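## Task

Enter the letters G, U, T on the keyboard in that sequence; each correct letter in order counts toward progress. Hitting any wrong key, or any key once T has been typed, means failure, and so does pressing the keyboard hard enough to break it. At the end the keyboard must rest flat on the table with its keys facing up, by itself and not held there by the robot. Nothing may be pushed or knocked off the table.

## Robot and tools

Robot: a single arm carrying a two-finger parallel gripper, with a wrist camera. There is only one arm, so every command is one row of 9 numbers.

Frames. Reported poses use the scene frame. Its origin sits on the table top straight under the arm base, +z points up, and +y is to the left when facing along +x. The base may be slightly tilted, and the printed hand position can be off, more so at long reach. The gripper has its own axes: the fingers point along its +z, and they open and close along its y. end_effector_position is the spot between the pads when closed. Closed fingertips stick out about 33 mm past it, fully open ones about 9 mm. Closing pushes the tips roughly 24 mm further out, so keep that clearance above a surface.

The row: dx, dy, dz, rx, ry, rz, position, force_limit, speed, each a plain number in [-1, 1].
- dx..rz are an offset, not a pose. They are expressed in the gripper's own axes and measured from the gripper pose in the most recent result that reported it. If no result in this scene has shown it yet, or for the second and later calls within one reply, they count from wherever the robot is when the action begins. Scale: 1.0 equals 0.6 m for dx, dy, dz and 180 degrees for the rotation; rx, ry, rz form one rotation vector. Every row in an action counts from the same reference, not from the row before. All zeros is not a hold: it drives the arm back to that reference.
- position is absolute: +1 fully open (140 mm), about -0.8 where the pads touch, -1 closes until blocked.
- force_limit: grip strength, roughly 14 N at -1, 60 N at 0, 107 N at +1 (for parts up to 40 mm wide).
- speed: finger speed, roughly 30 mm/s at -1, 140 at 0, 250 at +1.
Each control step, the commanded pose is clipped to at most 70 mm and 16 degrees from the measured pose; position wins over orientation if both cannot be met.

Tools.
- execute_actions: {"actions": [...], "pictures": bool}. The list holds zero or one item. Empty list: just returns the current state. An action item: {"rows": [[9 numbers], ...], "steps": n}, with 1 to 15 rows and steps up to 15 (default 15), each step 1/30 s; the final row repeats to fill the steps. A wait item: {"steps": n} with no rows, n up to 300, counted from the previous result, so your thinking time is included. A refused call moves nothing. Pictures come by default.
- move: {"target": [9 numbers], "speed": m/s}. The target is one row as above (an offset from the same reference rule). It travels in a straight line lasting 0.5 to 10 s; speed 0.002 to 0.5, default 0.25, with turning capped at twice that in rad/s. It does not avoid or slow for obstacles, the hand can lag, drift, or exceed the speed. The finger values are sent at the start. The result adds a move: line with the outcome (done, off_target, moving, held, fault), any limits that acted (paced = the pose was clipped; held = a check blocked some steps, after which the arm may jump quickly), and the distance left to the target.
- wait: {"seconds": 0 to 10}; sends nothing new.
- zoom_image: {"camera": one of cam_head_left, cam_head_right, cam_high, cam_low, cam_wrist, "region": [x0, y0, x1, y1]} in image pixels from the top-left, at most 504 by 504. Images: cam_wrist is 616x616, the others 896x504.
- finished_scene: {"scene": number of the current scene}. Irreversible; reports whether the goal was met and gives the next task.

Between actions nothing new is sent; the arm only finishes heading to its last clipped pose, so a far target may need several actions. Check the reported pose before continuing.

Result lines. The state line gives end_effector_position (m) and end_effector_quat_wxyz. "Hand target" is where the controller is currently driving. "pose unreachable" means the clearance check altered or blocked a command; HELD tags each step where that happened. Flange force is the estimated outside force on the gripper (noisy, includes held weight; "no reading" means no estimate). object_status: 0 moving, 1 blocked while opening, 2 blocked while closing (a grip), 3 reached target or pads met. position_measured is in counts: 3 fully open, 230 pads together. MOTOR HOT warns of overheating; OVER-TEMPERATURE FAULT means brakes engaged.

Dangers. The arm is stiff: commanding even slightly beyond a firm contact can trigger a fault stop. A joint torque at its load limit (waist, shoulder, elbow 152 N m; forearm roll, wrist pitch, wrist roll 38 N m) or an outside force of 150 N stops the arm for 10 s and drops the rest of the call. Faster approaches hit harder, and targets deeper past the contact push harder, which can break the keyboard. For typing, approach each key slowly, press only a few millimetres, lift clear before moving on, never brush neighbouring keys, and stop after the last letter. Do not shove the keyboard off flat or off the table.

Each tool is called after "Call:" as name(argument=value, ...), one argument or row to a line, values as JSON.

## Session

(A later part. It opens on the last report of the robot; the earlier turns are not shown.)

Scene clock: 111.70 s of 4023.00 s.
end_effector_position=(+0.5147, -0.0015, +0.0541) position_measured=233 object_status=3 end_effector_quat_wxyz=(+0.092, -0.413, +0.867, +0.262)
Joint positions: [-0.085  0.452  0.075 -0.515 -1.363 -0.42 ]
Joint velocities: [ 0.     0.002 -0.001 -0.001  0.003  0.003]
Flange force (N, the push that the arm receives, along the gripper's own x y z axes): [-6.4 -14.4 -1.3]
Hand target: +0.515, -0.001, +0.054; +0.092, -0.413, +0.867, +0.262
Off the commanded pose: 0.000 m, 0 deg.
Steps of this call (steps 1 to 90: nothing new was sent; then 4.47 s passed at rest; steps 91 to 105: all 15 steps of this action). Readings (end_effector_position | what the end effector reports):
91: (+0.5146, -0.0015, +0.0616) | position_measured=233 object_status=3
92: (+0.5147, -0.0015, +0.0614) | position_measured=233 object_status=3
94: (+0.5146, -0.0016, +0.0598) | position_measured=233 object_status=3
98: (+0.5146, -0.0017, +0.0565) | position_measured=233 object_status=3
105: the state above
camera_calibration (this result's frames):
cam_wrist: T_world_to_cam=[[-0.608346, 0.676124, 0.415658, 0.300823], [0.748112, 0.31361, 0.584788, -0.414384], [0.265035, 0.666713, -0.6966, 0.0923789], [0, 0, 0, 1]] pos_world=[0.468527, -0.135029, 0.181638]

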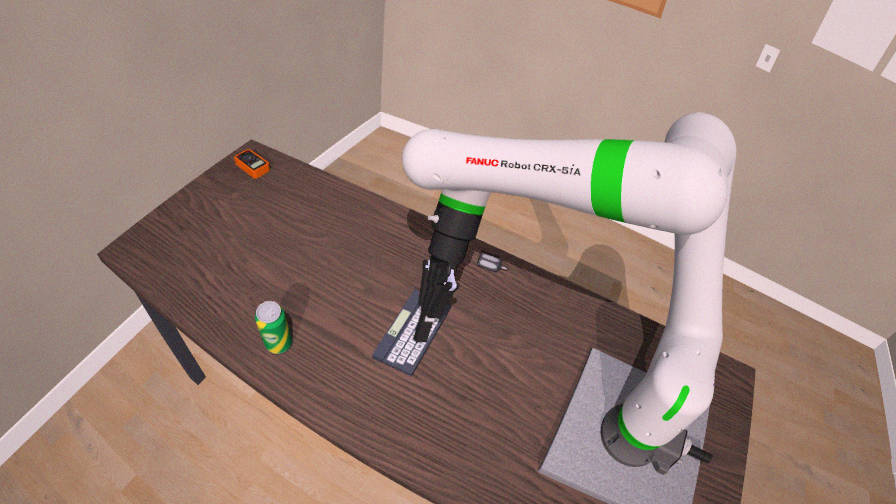

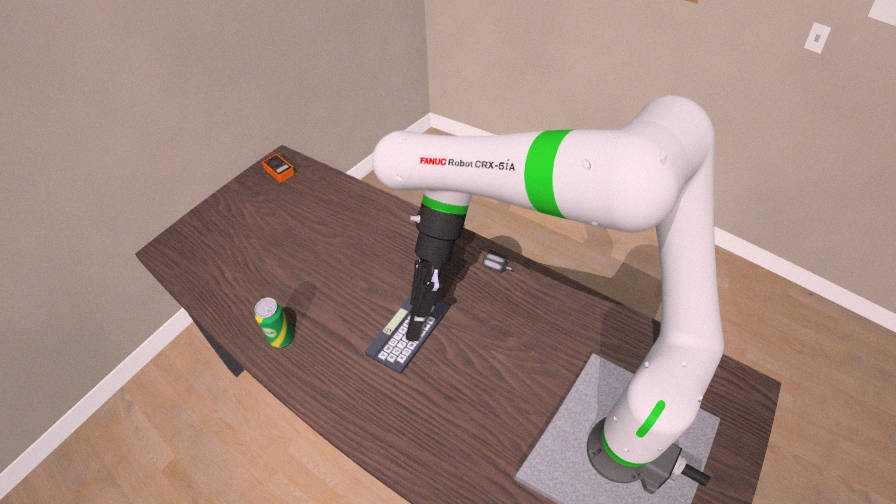

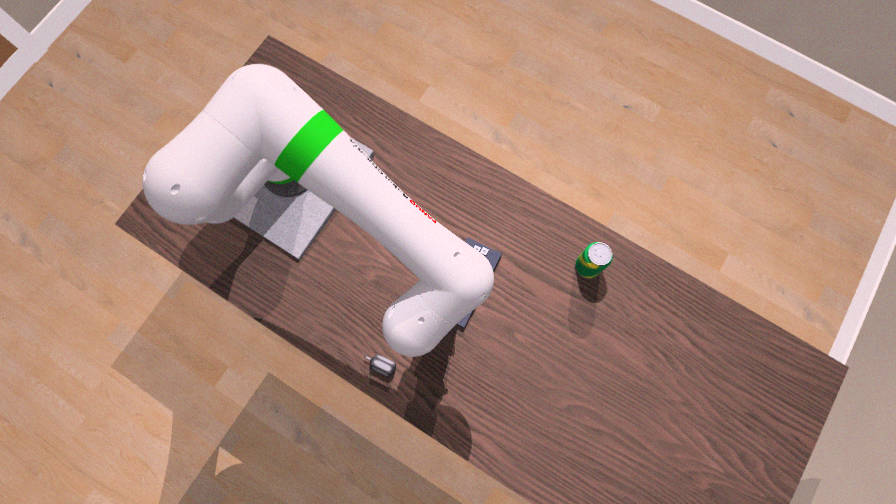

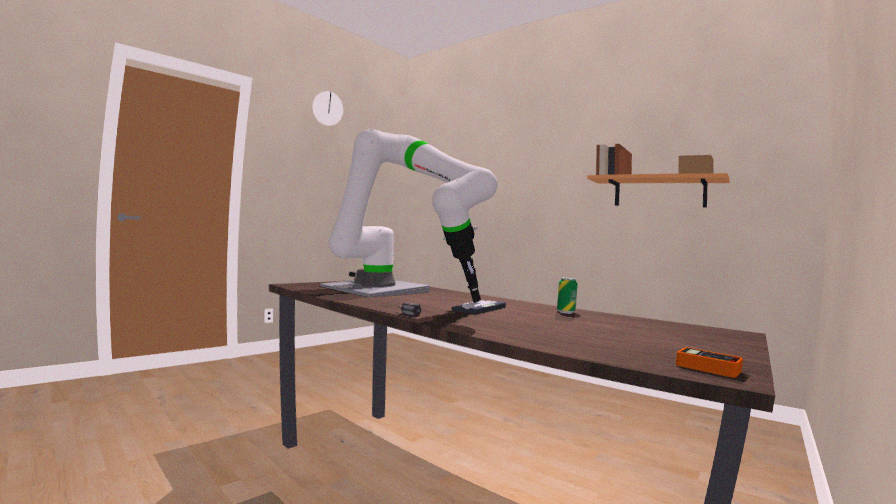

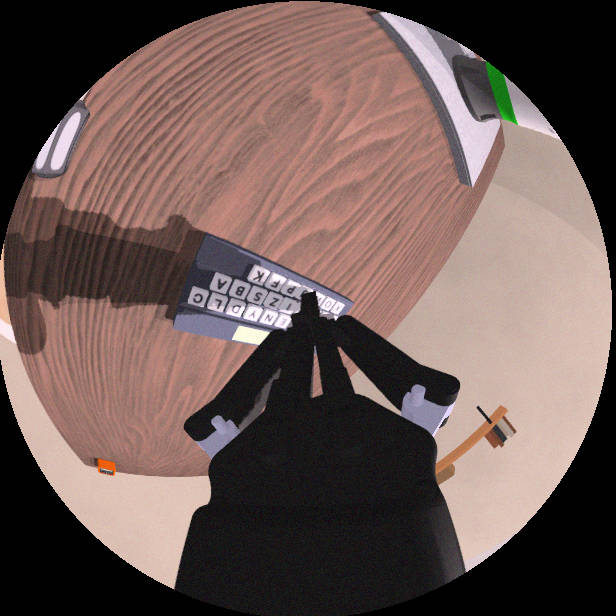

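Only G so far; 0.6 mm more (monotonic downward).

Call:
execute_actions(
  actions=[
    {"rows": [[0.00013, -0.00013, 0.00028, 0, 0, 0, -1, 0, 0], [0.00022, -0.00022, 0.00049, 0, 0, 0, -1, 0, 0], [0.00031, -0.00031, 0.0007, 0, 0, 0, -1, 0, 0], [0.00038, -0.00038, 0.00085, 0, 0, 0, -1, 0, 0]], "steps": 9},
  ],
)

Call:
zoom_image(
  camera="cam_head_left",
  region=[360, 280, 470, 380],
)

Scene clock: 114.10 s of 4023.00 s.
end_effector_position=(+0.5147, -0.0015, +0.0535) position_measured=233 object_status=3 end_effector_quat_wxyz=(+0.092, -0.413, +0.867, +0.262)
Joint positions: [-0.085  0.453  0.074 -0.515 -1.362 -0.42 ]
Joint velocities: [-0.001 -0.001 -0.    -0.001 -0.001  0.001]
Flange force (N, the push that the arm receives, along the gripper's own x y z axes): [-4.0 -6.5 -0.6]
Hand target: +0.515, -0.001, +0.053; +0.092, -0.413, +0.867, +0.262
Off the commanded pose: 0.000 m, 0 deg.
Steps of this call (steps 1 to 63: nothing new was sent; steps 64 to 72: all 9 steps of this action). Readings (end_effector_position | what the end effector reports):
64: (+0.5147, -0.0015, +0.0540) | position_measured=233 object_status=3
65: (+0.5147, -0.0015, +0.0539) | position_measured=233 object_status=3
67: (+0.5147, -0.0015, +0.0536) | position_measured=233 object_status=3
71: (+0.5147, -0.0015, +0.0535) | position_measured=233 object_status=3
72: the state above
camera_calibration (this result's frames):
cam_wrist: T_world_to_cam=[[-0.608349, 0.676123, 0.415655, 0.301076], [0.748109, 0.313612, 0.58479, -0.414032], [0.265035, 0.666713, -0.696599, 0.09196], [0, 0, 0, 1]] pos_world=[0.468528, -0.135029, 0.181038]

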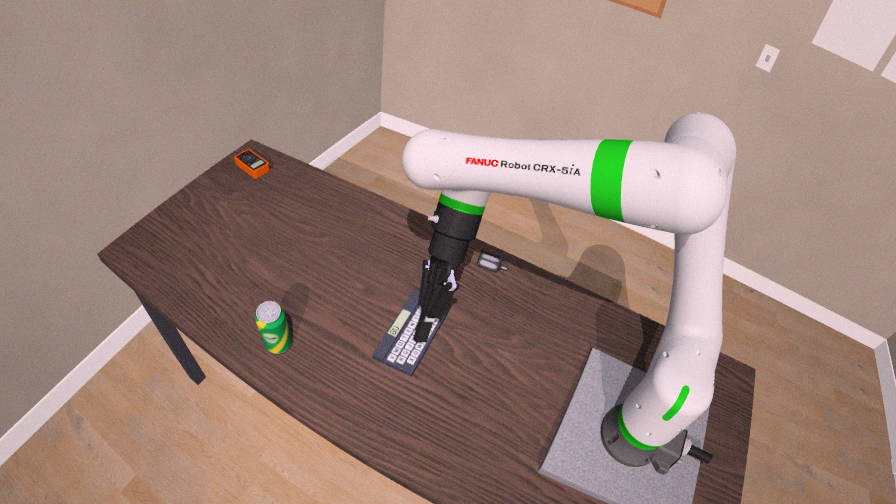

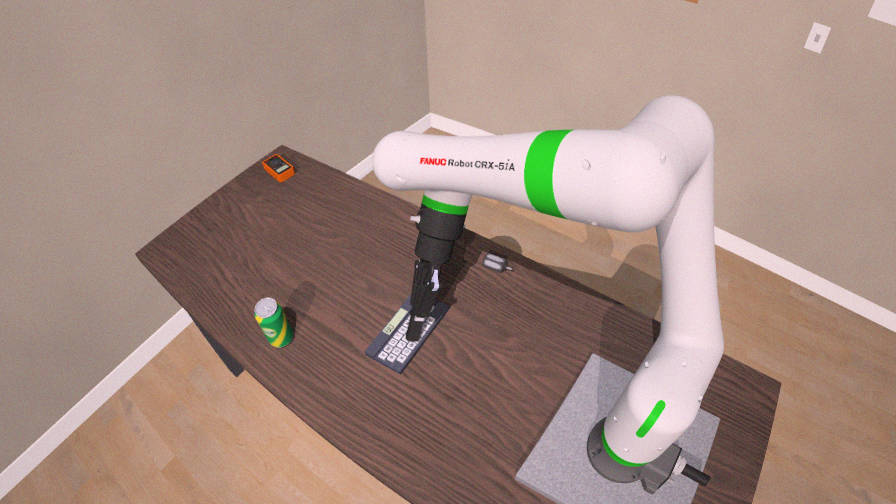

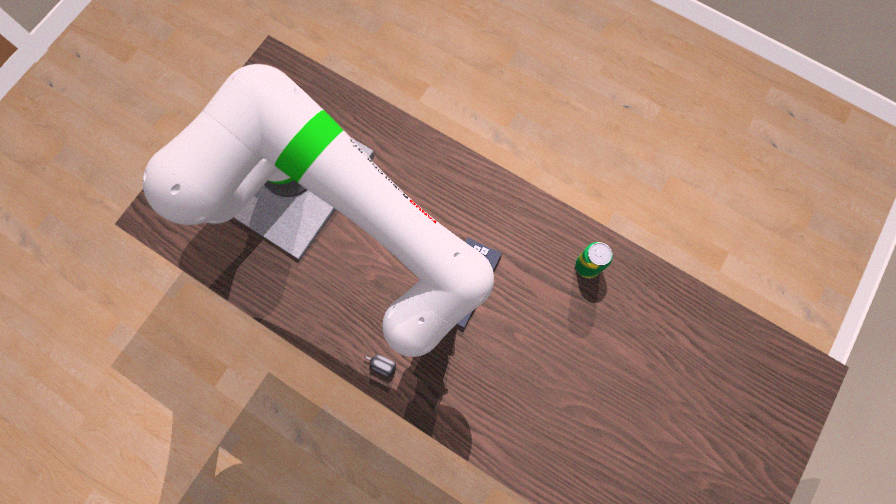

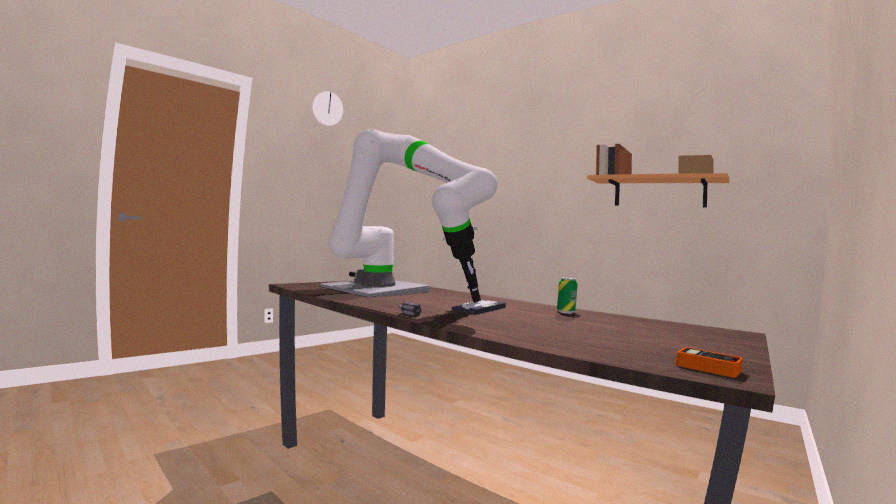

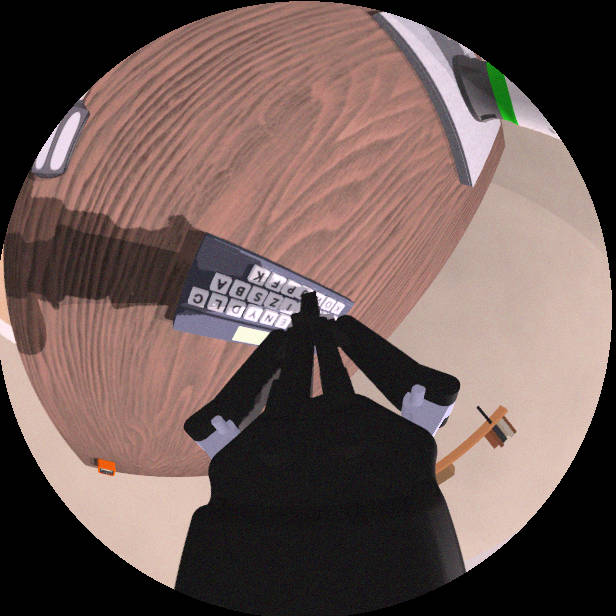

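Region (360, 280, 470, 380) of cam_head_left's 896x504 image, scaled by 4.582, with more detail than that image has; it fills the top 458 rows of this view, and the rest is white.

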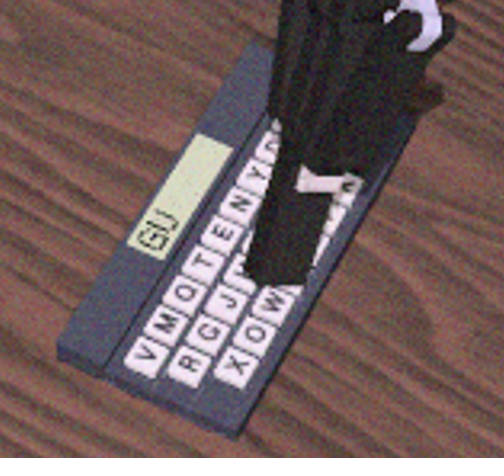

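"GU". Lift 8 mm and move to T.

Call:
execute_actions(
  actions=[
    {"rows": [[-0.0003, 0.0003, -0.0007, 0, 0, 0, -1, 0, 0], [-0.0008, 0.0008, -0.0018, 0, 0, 0, -1, 0, 0], [-0.0015, 0.0015, -0.0034, 0, 0, 0, -1, 0, 0], [-0.0023, 0.0023, -0.0052, 0, 0, 0, -1, 0, 0], [-0.0031, 0.0031, -0.007, 0, 0, 0, -1, 0, 0], [-0.0039, 0.0039, -0.0087, 0, 0, 0, -1, 0, 0], [-0.0045, 0.0045, -0.0101, 0, 0, 0, -1, 0, 0], [-0.00502, 0.00504, -0.01126, 0, 0, 0, -1, 0, 0]], "steps": 12},
  ],
  pictures=false,
)

Call:
move(
  target=[-0.0616, -0.0313, 0.0134, 0, 0, 0, -1, 0, 0],
  speed=0.1,
)

Call:
zoom_image(
  camera="cam_wrist",
  region=[250, 250, 350, 330],
)

Scene clock: 116.20 s of 4023.00 s.
end_effector_position=(+0.5147, -0.0015, +0.0614) position_measured=233 object_status=3 end_effector_quat_wxyz=(+0.092, -0.413, +0.868, +0.262)
Joint positions: [-0.085  0.443  0.081 -0.514 -1.376 -0.428]
Joint velocities: [ 0.001 -0.     0.001  0.001 -0.002 -0.002]
Flange force (N, the push that the arm receives, along the gripper's own x y z axes): [-2.8 -7.6 -3.1]
Hand target: +0.515, -0.001, +0.061; +0.092, -0.413, +0.867, +0.262
Off the commanded pose: 0.000 m, 0 deg.
Steps of this call (steps 1 to 51: nothing new was sent; steps 52 to 63: all 12 steps of this action). Readings (end_effector_position | what the end effector reports):
52: (+0.5147, -0.0015, +0.0535) | position_measured=233 object_status=3
53: (+0.5146, -0.0015, +0.0535) | position_measured=233 object_status=3
55: (+0.5146, -0.0014, +0.0551) | position_measured=233 object_status=3
59: (+0.5147, -0.0015, +0.0601) | position_measured=233 object_status=3
63: the state above

Scene clock: 117.20 s of 4023.00 s.
end_effector_position=(+0.5523, +0.0176, +0.0614) position_measured=233 object_status=3 end_effector_quat_wxyz=(+0.092, -0.413, +0.867, +0.262)
Joint positions: [-0.046  0.511  0.18  -0.518 -1.385 -0.477]
Joint velocities: [ 0.001  0.001  0.     0.     0.    -0.   ]
Flange force (N, the push that the arm receives, along the gripper's own x y z axes): [-3.7 -8.9 -0.9]
Hand target: +0.552, +0.018, +0.061; +0.092, -0.413, +0.867, +0.262
Off the commanded pose: 0.000 m, 0 deg.
move: done
camera_calibration (this result's frames):
cam_wrist: T_world_to_cam=[[-0.608359, 0.676051, 0.415757, 0.307719], [0.748122, 0.313579, 0.584792, -0.452834], [0.264977, 0.666801, -0.696537, 0.0748263], [0, 0, 0, 1]] pos_world=[0.506151, -0.115929, 0.188997]

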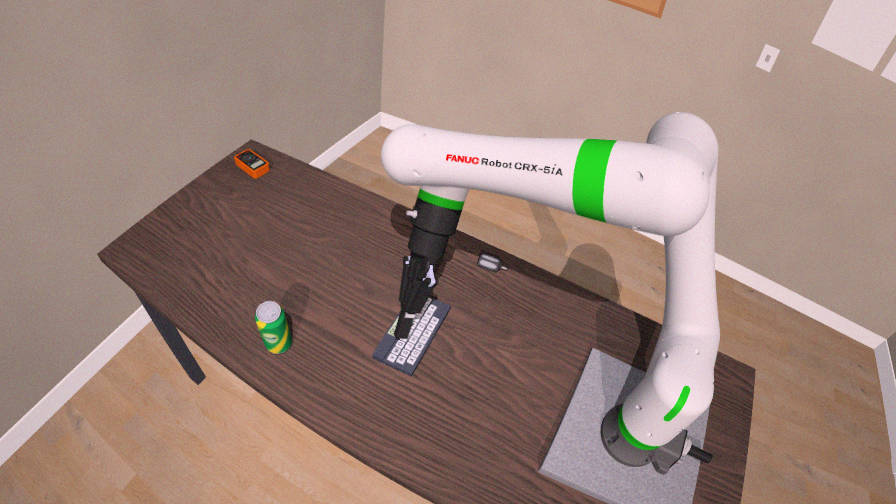

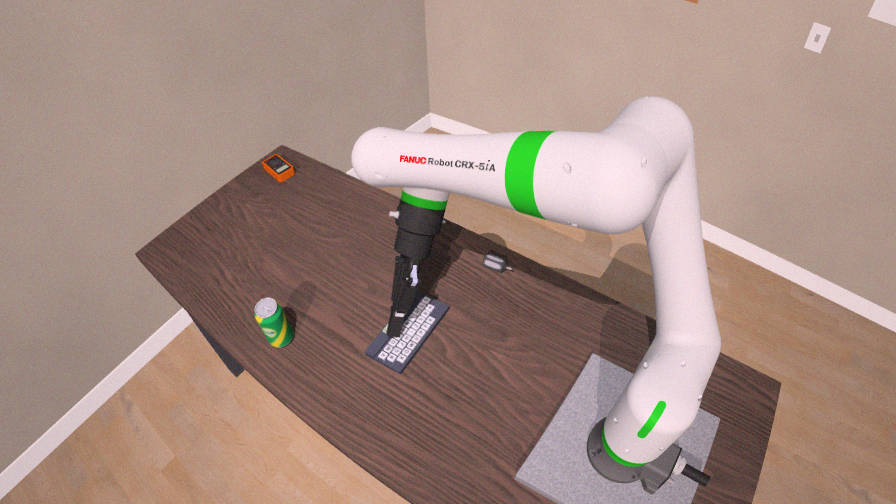

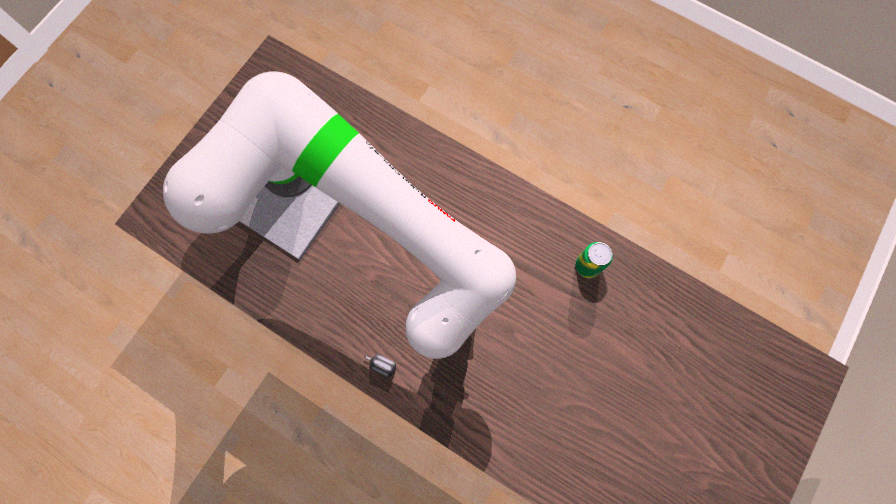

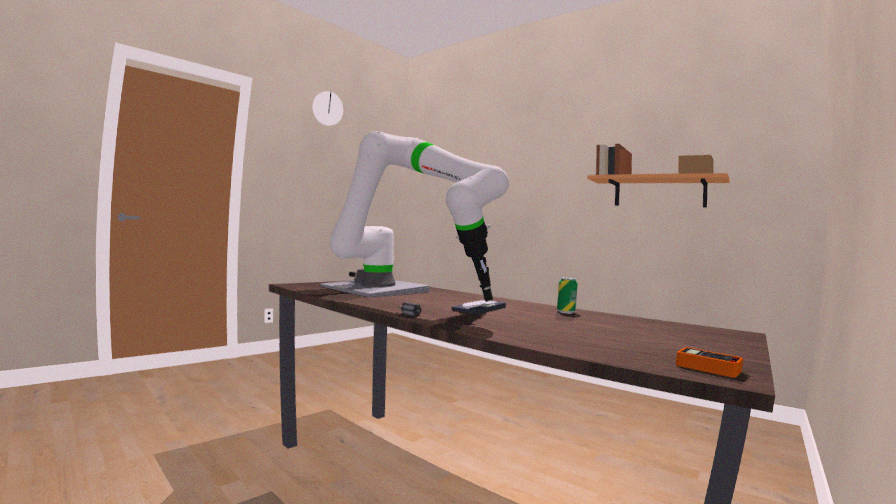

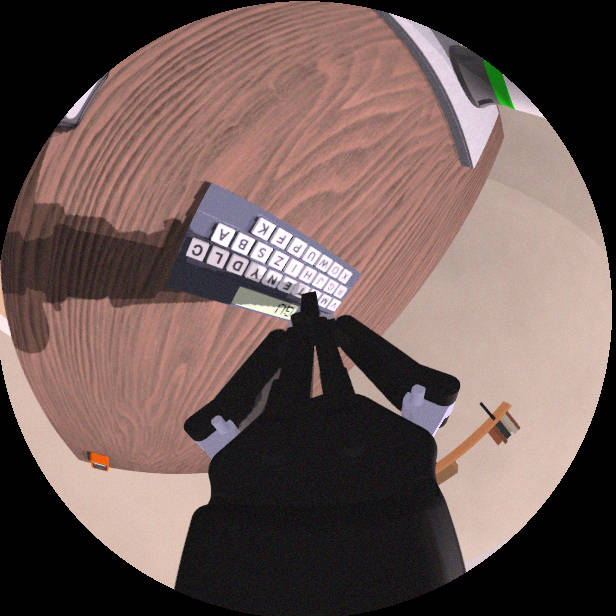

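Region (250, 250, 350, 330) of cam_wrist's 616x616 image, scaled by 5.040, with more detail than that image has; it fills the top 403 rows of this view, and the rest is white.

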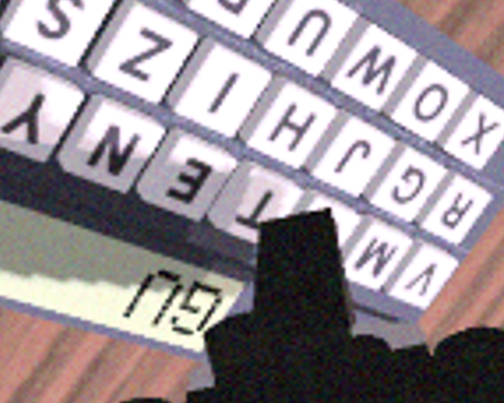

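Call:
zoom_image(
  camera="cam_low",
  region=[445, 280, 515, 320],
)

Region (445, 280, 515, 320) of cam_low's 896x504 image, scaled by 7.200, with more detail than that image has; it fills the top 288 rows of this view, and the rest is white.

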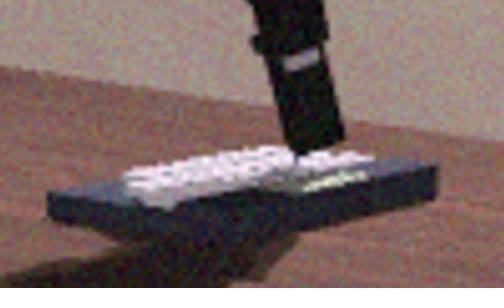

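Call:
execute_actions(
  actions=[
    {"rows": [[0.00031, -0.00032, 0.0007, 0, 0, 0, -1, 0, 0], [0.00082, -0.00082, 0.00183, 0, 0, 0, -1, 0, 0], [0.00144, -0.00145, 0.00324, 0, 0, 0, -1, 0, 0], [0.00207, -0.00208, 0.00465, 0, 0, 0, -1, 0, 0], [0.00263, -0.00265, 0.00591, 0, 0, 0, -1, 0, 0], [0.00307, -0.00309, 0.0069, 0, 0, 0, -1, 0, 0], [0.00339, -0.0034, 0.0076, 0, 0, 0, -1, 0, 0], [0.00367, -0.00369, 0.00824, 0, 0, 0, -1, 0, 0], [0.00395, -0.00397, 0.00887, 0, 0, 0, -1, 0, 0], [0.0042, -0.00422, 0.00943, 0, 0, 0, -1, 0, 0], [0.00445, -0.00447, 0.01, 0, 0, 0, -1, 0, 0], [0.00464, -0.00466, 0.01042, 0, 0, 0, -1, 0, 0], [0.00483, -0.00485, 0.01084, 0, 0, 0, -1, 0, 0]], "steps": 15},
  ],
)

Call:
zoom_image(
  camera="cam_wrist",
  region=[230, 250, 350, 340],
)

Scene clock: 125.87 s of 4023.00 s.
end_effector_position=(+0.5523, +0.0177, +0.0538) position_measured=233 object_status=3 end_effector_quat_wxyz=(+0.092, -0.413, +0.867, +0.262)
Joint positions: [-0.046  0.52   0.174 -0.52  -1.373 -0.468]
Joint velocities: [-0.002  0.001 -0.001 -0.001  0.003  0.001]
Flange force (N, the push that the arm receives, along the gripper's own x y z axes): [-2.7 -7.5 1.2]
Hand target: +0.552, +0.018, +0.054; +0.092, -0.413, +0.867, +0.262
Off the commanded pose: 0.000 m, 0 deg.
Steps of this call (steps 1 to 90: nothing new was sent; then 5.17 s passed at rest; steps 91 to 105: all 15 steps of this action). Readings (end_effector_position | what the end effector reports):
91: (+0.5523, +0.0176, +0.0614) | position_measured=233 object_status=3
92: (+0.5523, +0.0176, +0.0611) | position_measured=233 object_status=3
94: (+0.5523, +0.0176, +0.0596) | position_measured=233 object_status=3
98: (+0.5523, +0.0178, +0.0563) | position_measured=233 object_status=3
105: the state above
camera_calibration (this result's frames):
cam_wrist: T_world_to_cam=[[-0.608385, 0.676016, 0.415776, 0.310889], [0.748118, 0.313612, 0.584779, -0.448376], [0.264928, 0.666821, -0.696537, 0.0695196], [0, 0, 0, 1]] pos_world=[0.506161, -0.115907, 0.181364]

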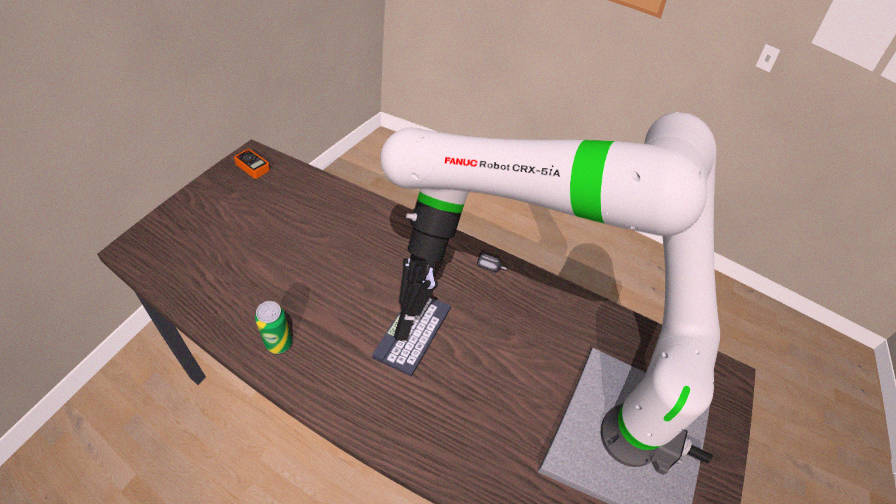

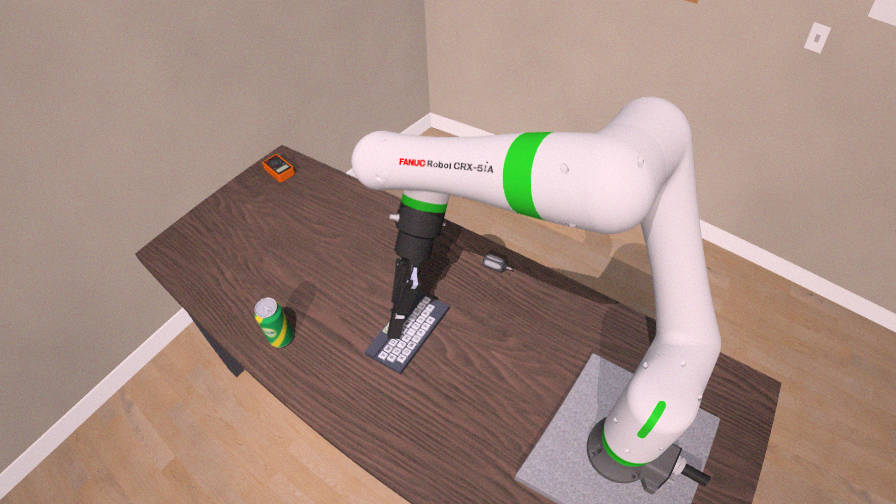

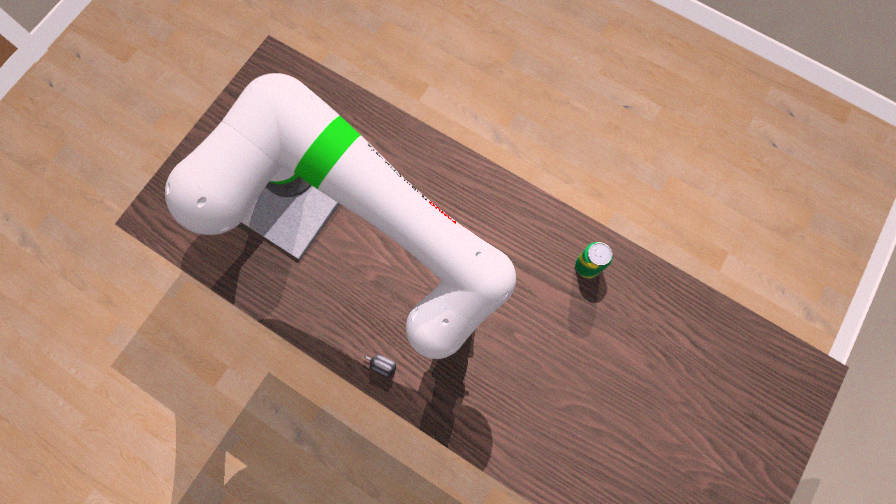

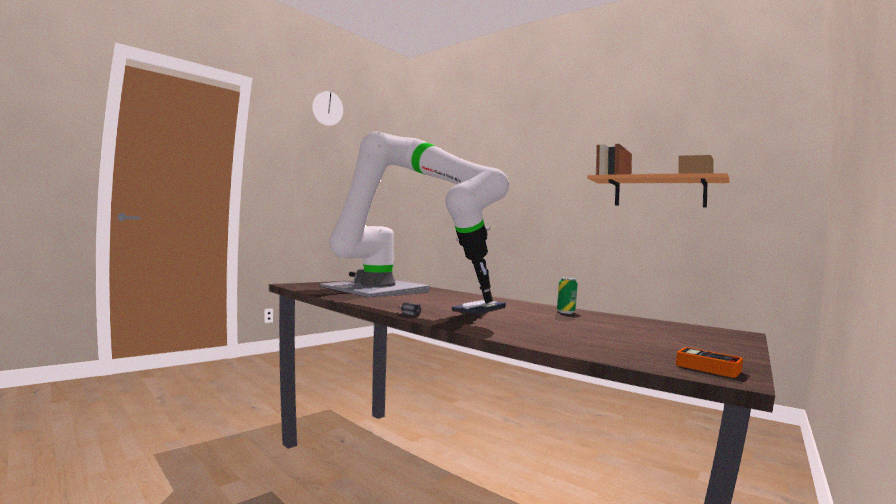

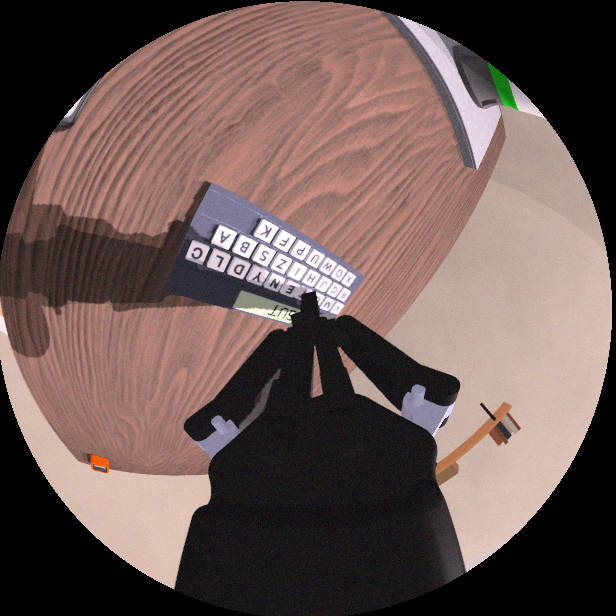

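Region (230, 250, 350, 340) of cam_wrist's 616x616 image, scaled by 4.200, with more detail than that image has; it fills the top 378 rows of this view, and the rest is white.

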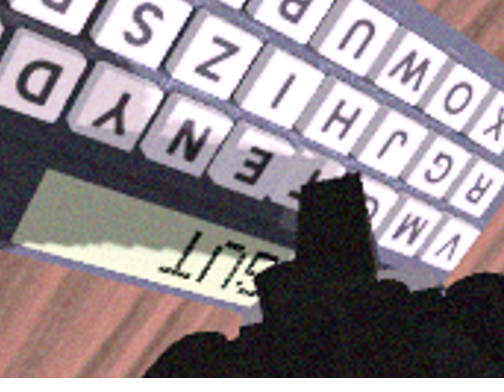

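"GUT" typed. Lift straight up 40 mm.

Call:
move(
  target=[-0.0251, 0.0252, -0.0563, 0, 0, 0, -1, 0, 0],
  speed=0.08,
)

Call:
zoom_image(
  camera="cam_wrist",
  region=[170, 180, 370, 340],
)

Scene clock: 127.77 s of 4023.00 s.
end_effector_position=(+0.5522, +0.0177, +0.0938) position_measured=233 object_status=3 end_effector_quat_wxyz=(+0.092, -0.413, +0.867, +0.262)
Joint positions: [-0.042  0.477  0.211 -0.514 -1.44  -0.511]
Joint velocities: [-0.    -0.     0.    -0.001 -0.001  0.   ]
Flange force (N, the push that the arm receives, along the gripper's own x y z axes): [-3.6 -6.1 -0.4]
Hand target: +0.552, +0.018, +0.094; +0.092, -0.413, +0.867, +0.262
Off the commanded pose: 0.000 m, 0 deg.
move: done
camera_calibration (this result's frames):
cam_wrist: T_world_to_cam=[[-0.60844, 0.675956, 0.415794, 0.294224], [0.748117, 0.313717, 0.584724, -0.471716], [0.264806, 0.666832, -0.696572, 0.0973625], [0, 0, 0, 1]] pos_world=[0.506134, -0.115822, 0.221307]

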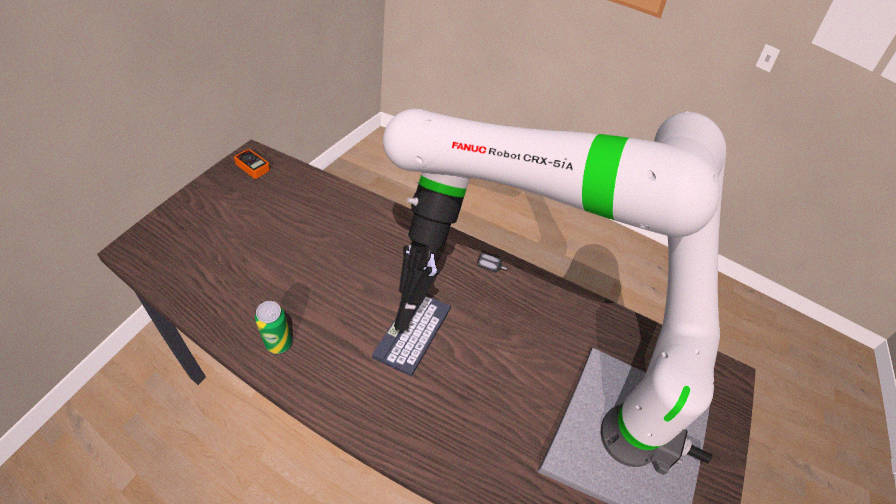

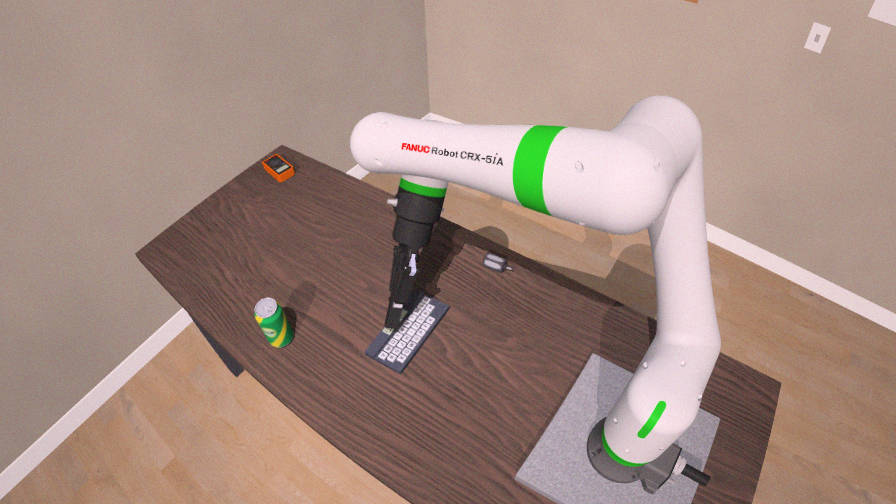

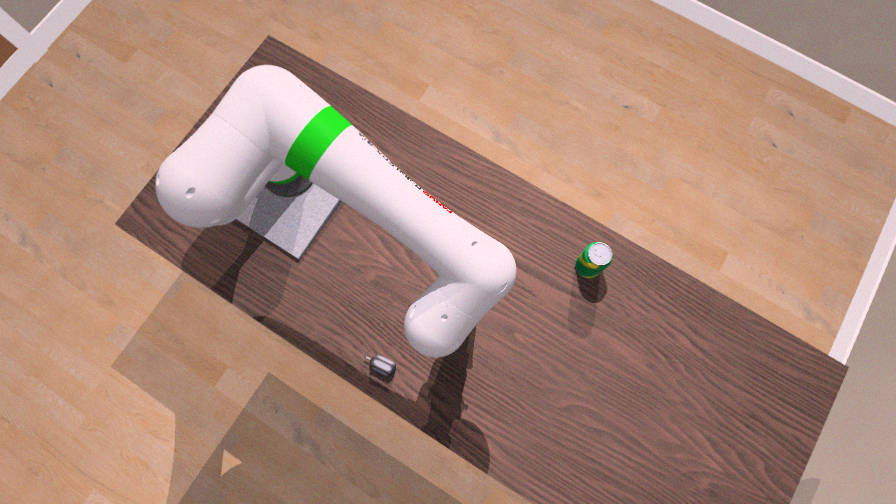

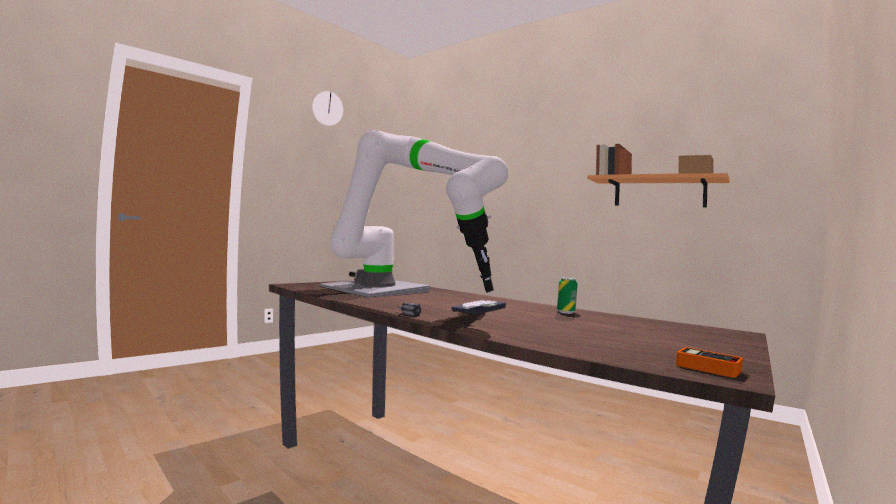

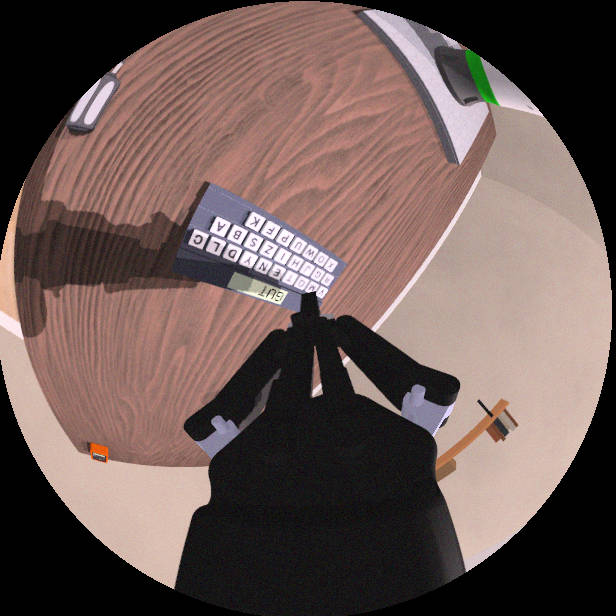

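Region (170, 180, 370, 340) of cam_wrist's 616x616 image, scaled by 2.520, with more detail than that image has; it fills the top 403 rows of this view, and the rest is white.

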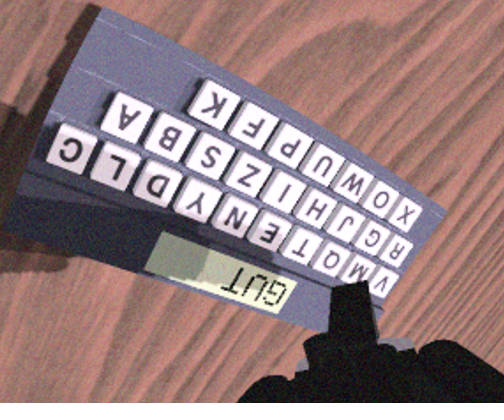

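The display reads exactly "GUT" and the gripper is clear of the keyboard.

Call:
finished_scene(
  scene=2,
)

The scene is finished: the task was done.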